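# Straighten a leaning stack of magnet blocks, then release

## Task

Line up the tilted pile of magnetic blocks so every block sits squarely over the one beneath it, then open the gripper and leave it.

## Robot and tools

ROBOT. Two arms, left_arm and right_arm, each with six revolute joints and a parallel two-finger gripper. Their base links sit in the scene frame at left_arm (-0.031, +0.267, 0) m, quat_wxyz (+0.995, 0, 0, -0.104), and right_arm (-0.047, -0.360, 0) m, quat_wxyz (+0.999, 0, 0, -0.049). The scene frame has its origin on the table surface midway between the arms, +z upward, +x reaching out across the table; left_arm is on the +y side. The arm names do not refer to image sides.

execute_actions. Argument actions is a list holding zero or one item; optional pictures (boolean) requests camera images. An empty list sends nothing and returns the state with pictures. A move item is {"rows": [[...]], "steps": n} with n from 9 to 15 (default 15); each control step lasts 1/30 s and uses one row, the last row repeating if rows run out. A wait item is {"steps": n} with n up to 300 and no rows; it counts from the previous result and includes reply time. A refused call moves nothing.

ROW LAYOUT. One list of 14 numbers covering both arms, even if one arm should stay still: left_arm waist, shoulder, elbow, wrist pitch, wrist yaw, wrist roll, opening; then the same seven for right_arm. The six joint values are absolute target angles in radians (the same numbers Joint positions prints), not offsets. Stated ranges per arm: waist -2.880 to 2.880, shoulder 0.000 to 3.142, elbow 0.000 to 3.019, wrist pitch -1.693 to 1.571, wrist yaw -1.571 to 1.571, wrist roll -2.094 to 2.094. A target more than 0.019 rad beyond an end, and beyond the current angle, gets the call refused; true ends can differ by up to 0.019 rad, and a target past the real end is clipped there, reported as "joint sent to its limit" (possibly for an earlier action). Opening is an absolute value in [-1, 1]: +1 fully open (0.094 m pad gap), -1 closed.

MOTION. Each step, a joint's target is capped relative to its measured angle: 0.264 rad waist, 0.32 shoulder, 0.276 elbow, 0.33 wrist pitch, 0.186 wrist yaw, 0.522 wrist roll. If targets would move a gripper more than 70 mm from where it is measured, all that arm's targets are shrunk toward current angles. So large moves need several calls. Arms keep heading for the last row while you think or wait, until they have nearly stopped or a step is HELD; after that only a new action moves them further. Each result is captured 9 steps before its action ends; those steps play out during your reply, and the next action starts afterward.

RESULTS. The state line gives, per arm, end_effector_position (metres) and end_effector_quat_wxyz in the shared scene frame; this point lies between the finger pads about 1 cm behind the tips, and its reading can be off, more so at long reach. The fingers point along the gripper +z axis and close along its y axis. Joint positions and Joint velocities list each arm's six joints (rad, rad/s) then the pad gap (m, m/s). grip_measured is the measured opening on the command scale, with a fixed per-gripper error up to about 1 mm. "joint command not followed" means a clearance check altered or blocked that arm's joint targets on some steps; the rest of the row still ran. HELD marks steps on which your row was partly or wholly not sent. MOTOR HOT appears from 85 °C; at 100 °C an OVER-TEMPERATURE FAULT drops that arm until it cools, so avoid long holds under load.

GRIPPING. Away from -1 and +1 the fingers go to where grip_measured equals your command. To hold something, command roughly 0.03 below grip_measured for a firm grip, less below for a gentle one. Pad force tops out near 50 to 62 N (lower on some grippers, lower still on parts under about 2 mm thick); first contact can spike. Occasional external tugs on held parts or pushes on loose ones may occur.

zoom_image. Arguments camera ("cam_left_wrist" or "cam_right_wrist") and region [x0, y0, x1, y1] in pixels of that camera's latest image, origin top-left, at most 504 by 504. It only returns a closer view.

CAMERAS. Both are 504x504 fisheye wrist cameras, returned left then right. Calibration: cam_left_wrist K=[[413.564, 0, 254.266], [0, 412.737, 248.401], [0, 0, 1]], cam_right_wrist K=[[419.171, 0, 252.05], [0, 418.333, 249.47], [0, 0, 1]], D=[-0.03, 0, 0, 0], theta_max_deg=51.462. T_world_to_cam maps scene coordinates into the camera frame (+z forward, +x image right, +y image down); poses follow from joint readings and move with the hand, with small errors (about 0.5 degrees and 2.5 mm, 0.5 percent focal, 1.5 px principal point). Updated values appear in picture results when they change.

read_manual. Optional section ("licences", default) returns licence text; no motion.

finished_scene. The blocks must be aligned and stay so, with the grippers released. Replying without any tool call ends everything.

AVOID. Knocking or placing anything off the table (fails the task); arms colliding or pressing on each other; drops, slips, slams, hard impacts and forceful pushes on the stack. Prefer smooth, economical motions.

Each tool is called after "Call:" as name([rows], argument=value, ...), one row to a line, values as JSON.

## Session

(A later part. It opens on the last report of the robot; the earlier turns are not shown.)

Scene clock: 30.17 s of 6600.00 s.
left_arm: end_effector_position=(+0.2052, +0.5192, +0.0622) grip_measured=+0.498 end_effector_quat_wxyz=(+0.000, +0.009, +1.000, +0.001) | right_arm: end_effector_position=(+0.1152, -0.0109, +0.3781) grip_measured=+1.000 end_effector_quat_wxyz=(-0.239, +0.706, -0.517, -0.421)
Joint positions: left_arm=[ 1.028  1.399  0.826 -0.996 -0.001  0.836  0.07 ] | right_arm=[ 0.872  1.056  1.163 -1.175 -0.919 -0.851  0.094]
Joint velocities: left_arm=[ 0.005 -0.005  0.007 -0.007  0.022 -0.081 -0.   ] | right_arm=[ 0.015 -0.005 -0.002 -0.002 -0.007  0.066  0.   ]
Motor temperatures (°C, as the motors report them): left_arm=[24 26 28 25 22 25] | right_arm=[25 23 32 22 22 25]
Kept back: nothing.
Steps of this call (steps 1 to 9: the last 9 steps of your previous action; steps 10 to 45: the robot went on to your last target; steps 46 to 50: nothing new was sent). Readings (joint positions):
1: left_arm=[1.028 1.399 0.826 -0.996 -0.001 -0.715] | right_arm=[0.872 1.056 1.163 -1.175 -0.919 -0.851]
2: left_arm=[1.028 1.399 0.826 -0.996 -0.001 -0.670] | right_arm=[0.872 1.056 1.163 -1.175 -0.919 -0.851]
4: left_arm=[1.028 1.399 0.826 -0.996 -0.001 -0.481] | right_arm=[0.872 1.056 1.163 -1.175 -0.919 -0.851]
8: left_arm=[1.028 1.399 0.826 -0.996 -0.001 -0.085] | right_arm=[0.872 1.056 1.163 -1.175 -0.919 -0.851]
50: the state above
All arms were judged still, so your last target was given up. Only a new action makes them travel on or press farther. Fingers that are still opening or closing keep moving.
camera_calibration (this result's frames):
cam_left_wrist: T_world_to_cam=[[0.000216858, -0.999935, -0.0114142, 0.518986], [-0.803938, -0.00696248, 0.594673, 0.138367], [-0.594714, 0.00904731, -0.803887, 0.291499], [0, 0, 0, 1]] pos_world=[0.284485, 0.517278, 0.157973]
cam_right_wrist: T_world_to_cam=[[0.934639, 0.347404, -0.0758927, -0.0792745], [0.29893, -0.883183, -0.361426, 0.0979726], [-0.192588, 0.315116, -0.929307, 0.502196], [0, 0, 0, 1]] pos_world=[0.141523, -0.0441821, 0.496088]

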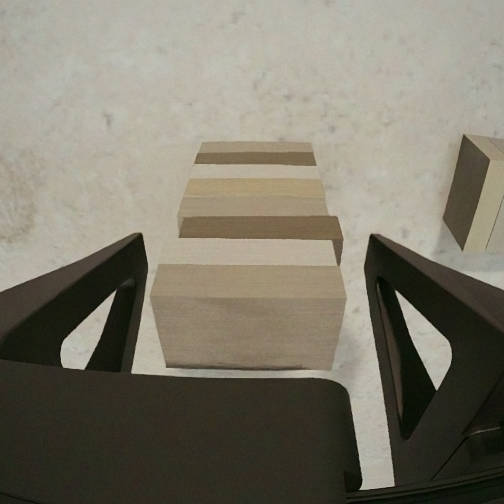

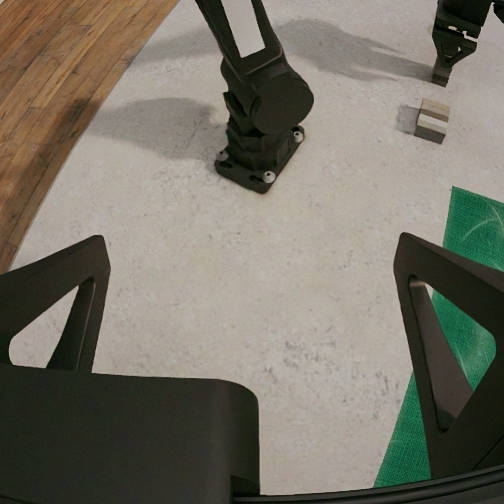

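Call:
execute_actions([
  {"rows":[[1.028,1.399,0.85,-0.996,0,0.836,0.35,0.872,1.056,1.163,-1.175,-0.919,-0.851,1],[1.028,1.399,0.85,-0.996,0,0.836,0.22,0.872,1.056,1.163,-1.175,-0.919,-0.851,1],[1.028,1.399,0.85,-0.996,0,0.836,0.13,0.872,1.056,1.163,-1.175,-0.919,-0.851,1],[1.028,1.399,0.85,-0.996,0,0.836,0.08,0.872,1.056,1.163,-1.175,-0.919,-0.851,1],[1.028,1.399,0.85,-0.996,0,0.836,0.05,0.872,1.056,1.163,-1.175,-0.919,-0.851,1],[1.028,1.399,0.85,-0.996,0,0.836,0.03,0.872,1.056,1.163,-1.175,-0.919,-0.851,1],[1.028,1.399,0.85,-0.996,0,0.836,0.01,0.872,1.056,1.163,-1.175,-0.919,-0.851,1],[1.028,1.399,0.85,-0.996,0,0.836,-0.01,0.872,1.056,1.163,-1.175,-0.919,-0.851,1],[1.028,1.399,0.85,-0.996,0,0.836,-0.025,0.872,1.056,1.163,-1.175,-0.919,-0.851,1],[1.028,1.399,0.85,-0.996,0,0.836,-0.04,0.872,1.056,1.163,-1.175,-0.919,-0.851,1],[1.028,1.399,0.85,-0.996,0,0.836,-0.055,0.872,1.056,1.163,-1.175,-0.919,-0.851,1],[1.028,1.399,0.85,-0.996,0,0.836,-0.07,0.872,1.056,1.163,-1.175,-0.919,-0.851,1],[1.028,1.399,0.85,-0.996,0,0.836,-0.085,0.872,1.056,1.163,-1.175,-0.919,-0.851,1],[1.028,1.399,0.85,-0.996,0,0.836,-0.10,0.872,1.056,1.163,-1.175,-0.919,-0.851,1]]},
])

Call:
execute_actions([
  {"steps":18},
])

Call:
execute_actions([
  {"rows":[[1.028,1.399,0.85,-0.996,0,0.836,0.0,0.872,1.056,1.163,-1.175,-0.919,-0.851,1],[1.028,1.399,0.85,-0.996,0,0.836,0.2,0.872,1.056,1.163,-1.175,-0.919,-0.851,1],[1.028,1.399,0.85,-0.996,0,0.836,0.8,0.872,1.056,1.163,-1.175,-0.919,-0.851,1],[1.028,1.399,0.85,-0.996,0,0.836,0.8,0.872,1.056,1.163,-1.175,-0.919,-0.851,1],[1.028,1.399,0.85,-0.996,0,0.836,0.8,0.872,1.056,1.163,-1.175,-0.919,-0.851,1],[1.028,1.399,0.85,-0.996,0,0.7,0.8,0.872,1.056,1.163,-1.175,-0.919,-0.851,1],[1.028,1.399,0.85,-0.996,0,0.55,0.8,0.872,1.056,1.163,-1.175,-0.919,-0.851,1],[1.028,1.399,0.85,-0.996,0,0.4,0.8,0.872,1.056,1.163,-1.175,-0.919,-0.851,1],[1.028,1.399,0.85,-0.996,0,0.2,0.8,0.872,1.056,1.163,-1.175,-0.919,-0.851,1]]},
])

Call:
execute_actions([
  {"steps":30},
], pictures=true)

Call:
zoom_image(camera="cam_left_wrist", region=[120, 90, 400, 370])

Scene clock: 31.30 s of 6600.00 s.
left_arm: end_effector_position=(+0.2052, +0.5192, +0.0622) grip_measured=+0.043 end_effector_quat_wxyz=(+0.000, +0.009, +1.000, +0.001) | right_arm: end_effector_position=(+0.1152, -0.0109, +0.3781) grip_measured=+1.000 end_effector_quat_wxyz=(-0.239, +0.706, -0.517, -0.421)
Joint positions: left_arm=[ 1.028  1.399  0.826 -0.996 -0.001  0.836  0.049] | right_arm=[ 0.872  1.056  1.163 -1.175 -0.919 -0.851  0.094]
Joint velocities: left_arm=[-0.005  0.015  0.012  0.002 -0.037  0.007 -0.023] | right_arm=[-0.015 -0.015 -0.007  0.002 -0.007  0.022  0.   ]
Motor temperatures (°C, as the motors report them): left_arm=[24 26 28 25 22 25] | right_arm=[25 23 32 22 22 25]
Steps of this call (steps 1 to 28: nothing new was sent; steps 29 to 34: the first 6 steps of this action). Readings (joint positions):
29: left_arm=[1.028 1.399 0.826 -0.996 -0.001 0.836] | right_arm=[0.872 1.056 1.163 -1.175 -0.919 -0.851]
30: left_arm=[1.028 1.399 0.826 -0.996 -0.001 0.836] | right_arm=[0.872 1.056 1.163 -1.175 -0.919 -0.851]
32: left_arm=[1.028 1.399 0.826 -0.996 -0.001 0.836] | right_arm=[0.872 1.056 1.163 -1.175 -0.919 -0.851]
34: the state above

Scene clock: 31.90 s of 6600.00 s.
left_arm: end_effector_position=(+0.2052, +0.5192, +0.0622) grip_measured=-0.065 end_effector_quat_wxyz=(+0.000, +0.009, +1.000, +0.001) | right_arm: end_effector_position=(+0.1152, -0.0109, +0.3781) grip_measured=+1.000 end_effector_quat_wxyz=(-0.239, +0.706, -0.517, -0.421)
Joint positions: left_arm=[ 1.028  1.399  0.826 -0.996 -0.001  0.836  0.044] | right_arm=[ 0.872  1.056  1.163 -1.175 -0.919 -0.851  0.094]
Joint velocities: left_arm=[ 0.005  0.005  0.007 -0.007 -0.095 -0.051  0.   ] | right_arm=[-0.015  0.005  0.002 -0.022 -0.007  0.051  0.   ]
Motor temperatures (°C, as the motors report them): left_arm=[24 26 28 25 22 25] | right_arm=[25 23 32 22 22 25]
Kept back: nothing.
Steps of this call (steps 1 to 9: the last 9 steps of your previous action; steps 10 to 15: the robot went on to your last target; steps 16 to 18: nothing new was sent). Readings (joint positions):
1: left_arm=[1.028 1.399 0.826 -0.996 -0.001 0.836] | right_arm=[0.872 1.056 1.163 -1.175 -0.919 -0.851]
2: left_arm=[1.028 1.399 0.826 -0.996 -0.000 0.836] | right_arm=[0.872 1.056 1.163 -1.175 -0.919 -0.851]
4: left_arm=[1.028 1.399 0.826 -0.996 -0.001 0.836] | right_arm=[0.872 1.056 1.163 -1.175 -0.919 -0.851]
8: left_arm=[1.028 1.399 0.826 -0.996 -0.001 0.836] | right_arm=[0.872 1.056 1.163 -1.175 -0.919 -0.851]
18: the state above
All arms were judged still, so your last target was given up. Only a new action makes them travel on or press farther. Fingers that are still opening or closing keep moving.

Scene clock: 32.10 s of 6600.00 s.
left_arm: end_effector_position=(+0.2052, +0.5192, +0.0622) grip_measured=+0.789 end_effector_quat_wxyz=(+0.000, -0.001, +1.000, +0.001) | right_arm: end_effector_position=(+0.1152, -0.0109, +0.3781) grip_measured=+1.000 end_effector_quat_wxyz=(-0.239, +0.706, -0.517, -0.421)
Joint positions: left_arm=[ 1.028  1.399  0.826 -0.996 -0.001  0.816  0.084] | right_arm=[ 0.872  1.056  1.163 -1.175 -0.919 -0.851  0.094]
Joint velocities: left_arm=[ 0.005 -0.015 -0.007  0.032  0.022 -0.74   0.019] | right_arm=[ 0.005 -0.005  0.007 -0.022 -0.066  0.007  0.   ]
Motor temperatures (°C, as the motors report them): left_arm=[24 26 28 25 22 25] | right_arm=[25 23 32 22 22 25]
Steps of this call (steps 1 to 6: the first 6 steps of this action). Readings (joint positions):
1: left_arm=[1.028 1.399 0.826 -0.996 -0.001 0.836] | right_arm=[0.872 1.056 1.163 -1.175 -0.919 -0.851]
2: left_arm=[1.028 1.399 0.826 -0.996 -0.001 0.836] | right_arm=[0.872 1.056 1.163 -1.175 -0.919 -0.851]
4: left_arm=[1.028 1.399 0.826 -0.996 -0.001 0.836] | right_arm=[0.872 1.056 1.163 -1.175 -0.919 -0.851]
6: the state above

Scene clock: 33.10 s of 6600.00 s.
left_arm: end_effector_position=(+0.2052, +0.5192, +0.0622) grip_measured=+0.798 end_effector_quat_wxyz=(+0.000, -0.300, +0.954, +0.001) | right_arm: end_effector_position=(+0.1152, -0.0109, +0.3781) grip_measured=+1.000 end_effector_quat_wxyz=(-0.239, +0.706, -0.517, -0.421)
Joint positions: left_arm=[ 1.028  1.399  0.826 -0.996 -0.001  0.209  0.084] | right_arm=[ 0.872  1.056  1.163 -1.175 -0.919 -0.851  0.094]
Joint velocities: left_arm=[ 0.015 -0.005 -0.017  0.012 -0.051 -0.066 -0.001] | right_arm=[-0.015 -0.015  0.007 -0.007 -0.037  0.022  0.   ]
Motor temperatures (°C, as the motors report them): left_arm=[24 26 28 25 22 25] | right_arm=[25 23 32 22 22 25]
Kept back: nothing.
Steps of this call (steps 1 to 9: the last 9 steps of your previous action; steps 10 to 30: the robot went on to your last target). Readings (joint positions):
1: left_arm=[1.028 1.399 0.826 -0.996 -0.001 0.771] | right_arm=[0.872 1.056 1.163 -1.175 -0.919 -0.851]
2: left_arm=[1.028 1.399 0.826 -0.996 -0.001 0.705] | right_arm=[0.872 1.056 1.163 -1.175 -0.919 -0.851]
4: left_arm=[1.028 1.399 0.826 -0.996 -0.001 0.532] | right_arm=[0.872 1.056 1.163 -1.175 -0.919 -0.851]
8: left_arm=[1.028 1.399 0.826 -0.996 -0.001 0.340] | right_arm=[0.872 1.056 1.163 -1.175 -0.919 -0.851]
30: the state above
camera_calibration (this result's frames):
cam_left_wrist: T_world_to_cam=[[0.587289, -0.8093, -0.0111804, 0.299585], [-0.647064, -0.477767, 0.594178, 0.350618], [-0.48621, -0.34172, -0.804256, 0.451352], [0, 0, 0, 1]] pos_world=[0.270381, 0.564204, 0.158023]
cam_right_wrist: T_world_to_cam=[[0.934639, 0.347404, -0.0758927, -0.0792745], [0.29893, -0.883183, -0.361426, 0.0979726], [-0.192588, 0.315116, -0.929307, 0.502196], [0, 0, 0, 1]] pos_world=[0.141523, -0.0441821, 0.496088]

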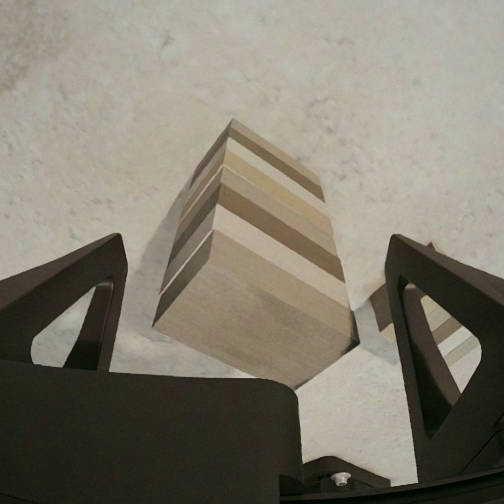

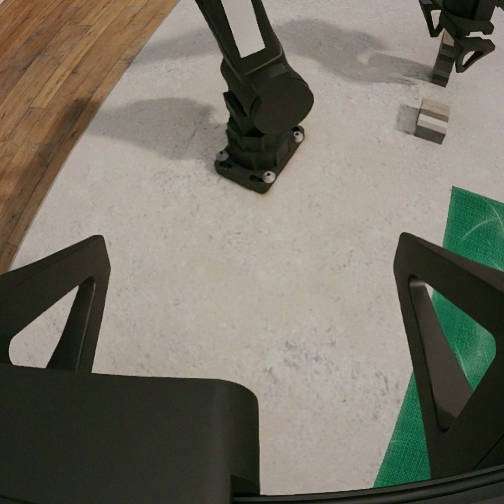

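Region (120, 90, 400, 370) of cam_left_wrist's 504x504 image, scaled by 1.800, with more detail than that image has.

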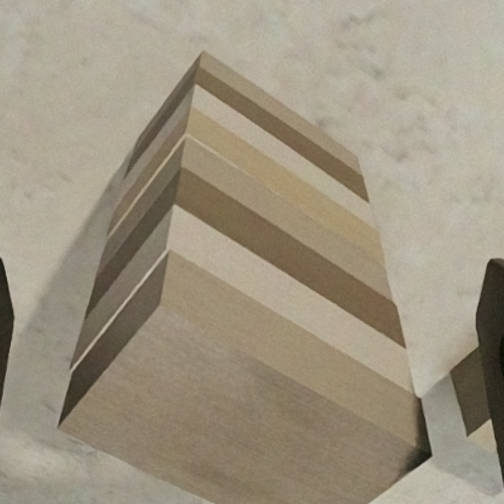

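Neat. Lift away.

Call:
execute_actions([
  {"rows":[[1.028,1.39,0.87,-1.0,0,0.2,0.8,0.872,1.056,1.163,-1.175,-0.919,-0.851,1],[1.028,1.382,0.88,-1.012,0,0.2,0.8,0.872,1.056,1.163,-1.175,-0.919,-0.851,1],[1.028,1.374,0.888,-1.028,0,0.2,0.8,0.872,1.056,1.163,-1.175,-0.919,-0.851,1],[1.028,1.366,0.896,-1.044,0,0.2,0.8,0.872,1.056,1.163,-1.175,-0.919,-0.851,1],[1.028,1.358,0.904,-1.06,0,0.2,0.8,0.872,1.056,1.163,-1.175,-0.919,-0.851,1],[1.028,1.35,0.912,-1.076,0,0.2,0.8,0.872,1.056,1.163,-1.175,-0.919,-0.851,1],[1.028,1.342,0.92,-1.092,0,0.2,0.8,0.872,1.056,1.163,-1.175,-0.919,-0.851,1],[1.028,1.334,0.928,-1.108,0,0.2,0.8,0.872,1.056,1.163,-1.175,-0.919,-0.851,1],[1.028,1.326,0.936,-1.124,0,0.2,0.8,0.872,1.056,1.163,-1.175,-0.919,-0.851,1],[1.028,1.318,0.944,-1.14,0,0.2,0.8,0.872,1.056,1.163,-1.175,-0.919,-0.851,1],[1.028,1.31,0.952,-1.156,0,0.2,0.8,0.872,1.056,1.163,-1.175,-0.919,-0.851,1],[1.028,1.302,0.96,-1.172,0,0.2,0.8,0.872,1.056,1.163,-1.175,-0.919,-0.851,1],[1.028,1.294,0.968,-1.188,0,0.2,0.8,0.872,1.056,1.163,-1.175,-0.919,-0.851,1],[1.028,1.286,0.976,-1.204,0,0.2,0.8,0.872,1.056,1.163,-1.175,-0.919,-0.851,1]]},
])

Call:
execute_actions([
  {"steps":25},
], pictures=true)

Scene clock: 33.97 s of 6600.00 s.
left_arm: end_effector_position=(+0.2025, +0.5163, +0.0687) grip_measured=+0.798 end_effector_quat_wxyz=(-0.010, -0.301, +0.954, -0.005) | right_arm: end_effector_position=(+0.1152, -0.0109, +0.3781) grip_measured=+1.000 end_effector_quat_wxyz=(-0.239, +0.706, -0.517, -0.421)
Joint positions: left_arm=[ 1.028  1.394  0.84  -1.04  -0.001  0.208  0.084] | right_arm=[ 0.872  1.056  1.163 -1.175 -0.919 -0.851  0.094]
Joint velocities: left_arm=[-0.005 -0.132  0.193 -0.427 -0.11   0.007  0.001] | right_arm=[ 0.005 -0.005  0.007  0.007  0.007  0.007  0.   ]
Motor temperatures (°C, as the motors report them): left_arm=[24 26 29 25 22 25] | right_arm=[25 23 32 22 22 25]
Steps of this call (steps 1 to 15: the robot went on to your last target; steps 16 to 20: nothing new was sent; steps 21 to 26: the first 6 steps of this action). Readings (joint positions):
21: left_arm=[1.028 1.399 0.826 -0.996 -0.001 0.208] | right_arm=[0.872 1.056 1.163 -1.175 -0.919 -0.851]
22: left_arm=[1.028 1.399 0.826 -0.997 -0.001 0.208] | right_arm=[0.872 1.056 1.163 -1.175 -0.919 -0.851]
24: left_arm=[1.028 1.399 0.831 -1.013 -0.001 0.208] | right_arm=[0.872 1.056 1.163 -1.175 -0.919 -0.851]
26: the state above

Scene clock: 34.80 s of 6600.00 s.
left_arm: end_effector_position=(+0.2042, +0.5182, +0.1333) grip_measured=+0.798 end_effector_quat_wxyz=(+0.007, -0.301, +0.954, +0.005) | right_arm: end_effector_position=(+0.1152, -0.0109, +0.3781) grip_measured=+1.000 end_effector_quat_wxyz=(-0.239, +0.706, -0.517, -0.421)
Joint positions: left_arm=[ 1.028  1.29   0.931 -1.195 -0.001  0.208  0.084] | right_arm=[ 0.872  1.056  1.163 -1.175 -0.919 -0.851  0.094]
Joint velocities: left_arm=[-0.005 -0.005 -0.007  0.012 -0.022 -0.007  0.   ] | right_arm=[-0.005  0.005  0.007  0.002  0.037 -0.007  0.   ]
Motor temperatures (°C, as the motors report them): left_arm=[24 26 29 25 22 25] | right_arm=[25 23 32 22 22 25]
Kept back: nothing.
Steps of this call (steps 1 to 9: the last 9 steps of your previous action; steps 10 to 25: the robot went on to your last target). Readings (joint positions):
1: left_arm=[1.028 1.388 0.847 -1.054 -0.001 0.208] | right_arm=[0.872 1.056 1.163 -1.175 -0.919 -0.851]
2: left_arm=[1.028 1.381 0.854 -1.070 -0.001 0.208] | right_arm=[0.872 1.056 1.163 -1.175 -0.919 -0.851]
4: left_arm=[1.028 1.363 0.871 -1.101 -0.001 0.208] | right_arm=[0.872 1.056 1.163 -1.175 -0.919 -0.851]
8: left_arm=[1.028 1.320 0.910 -1.164 -0.001 0.208] | right_arm=[0.872 1.056 1.163 -1.175 -0.919 -0.851]
25: the state above
camera_calibration (this result's frames):
cam_left_wrist: T_world_to_cam=[[0.58835, -0.808483, -0.0141294, 0.299864], [-0.652799, -0.485223, 0.581732, 0.313918], [-0.477176, -0.333038, -0.813258, 0.5026], [0, 0, 0, 1]] pos_world=[0.268329, 0.56214, 0.230364]
cam_right_wrist: T_world_to_cam=[[0.934639, 0.347404, -0.0758927, -0.0792745], [0.29893, -0.883183, -0.361426, 0.0979726], [-0.192588, 0.315116, -0.929307, 0.502196], [0, 0, 0, 1]] pos_world=[0.141523, -0.0441821, 0.496088]

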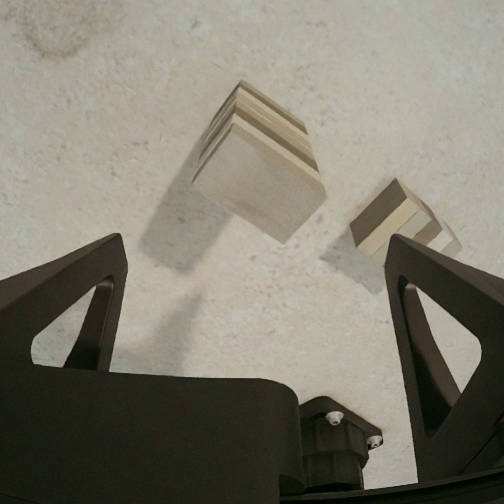

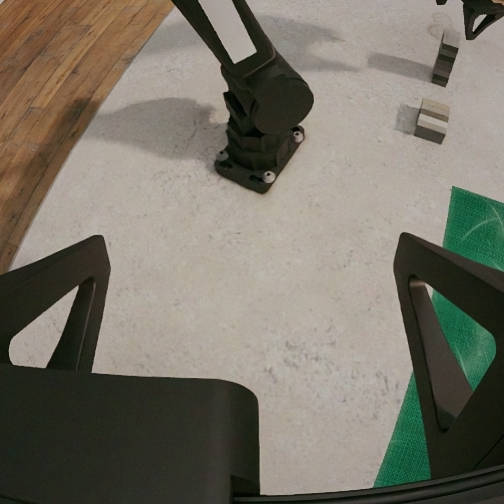

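Call:
finished_scene(scene=2)

The scene is finished: the task was done.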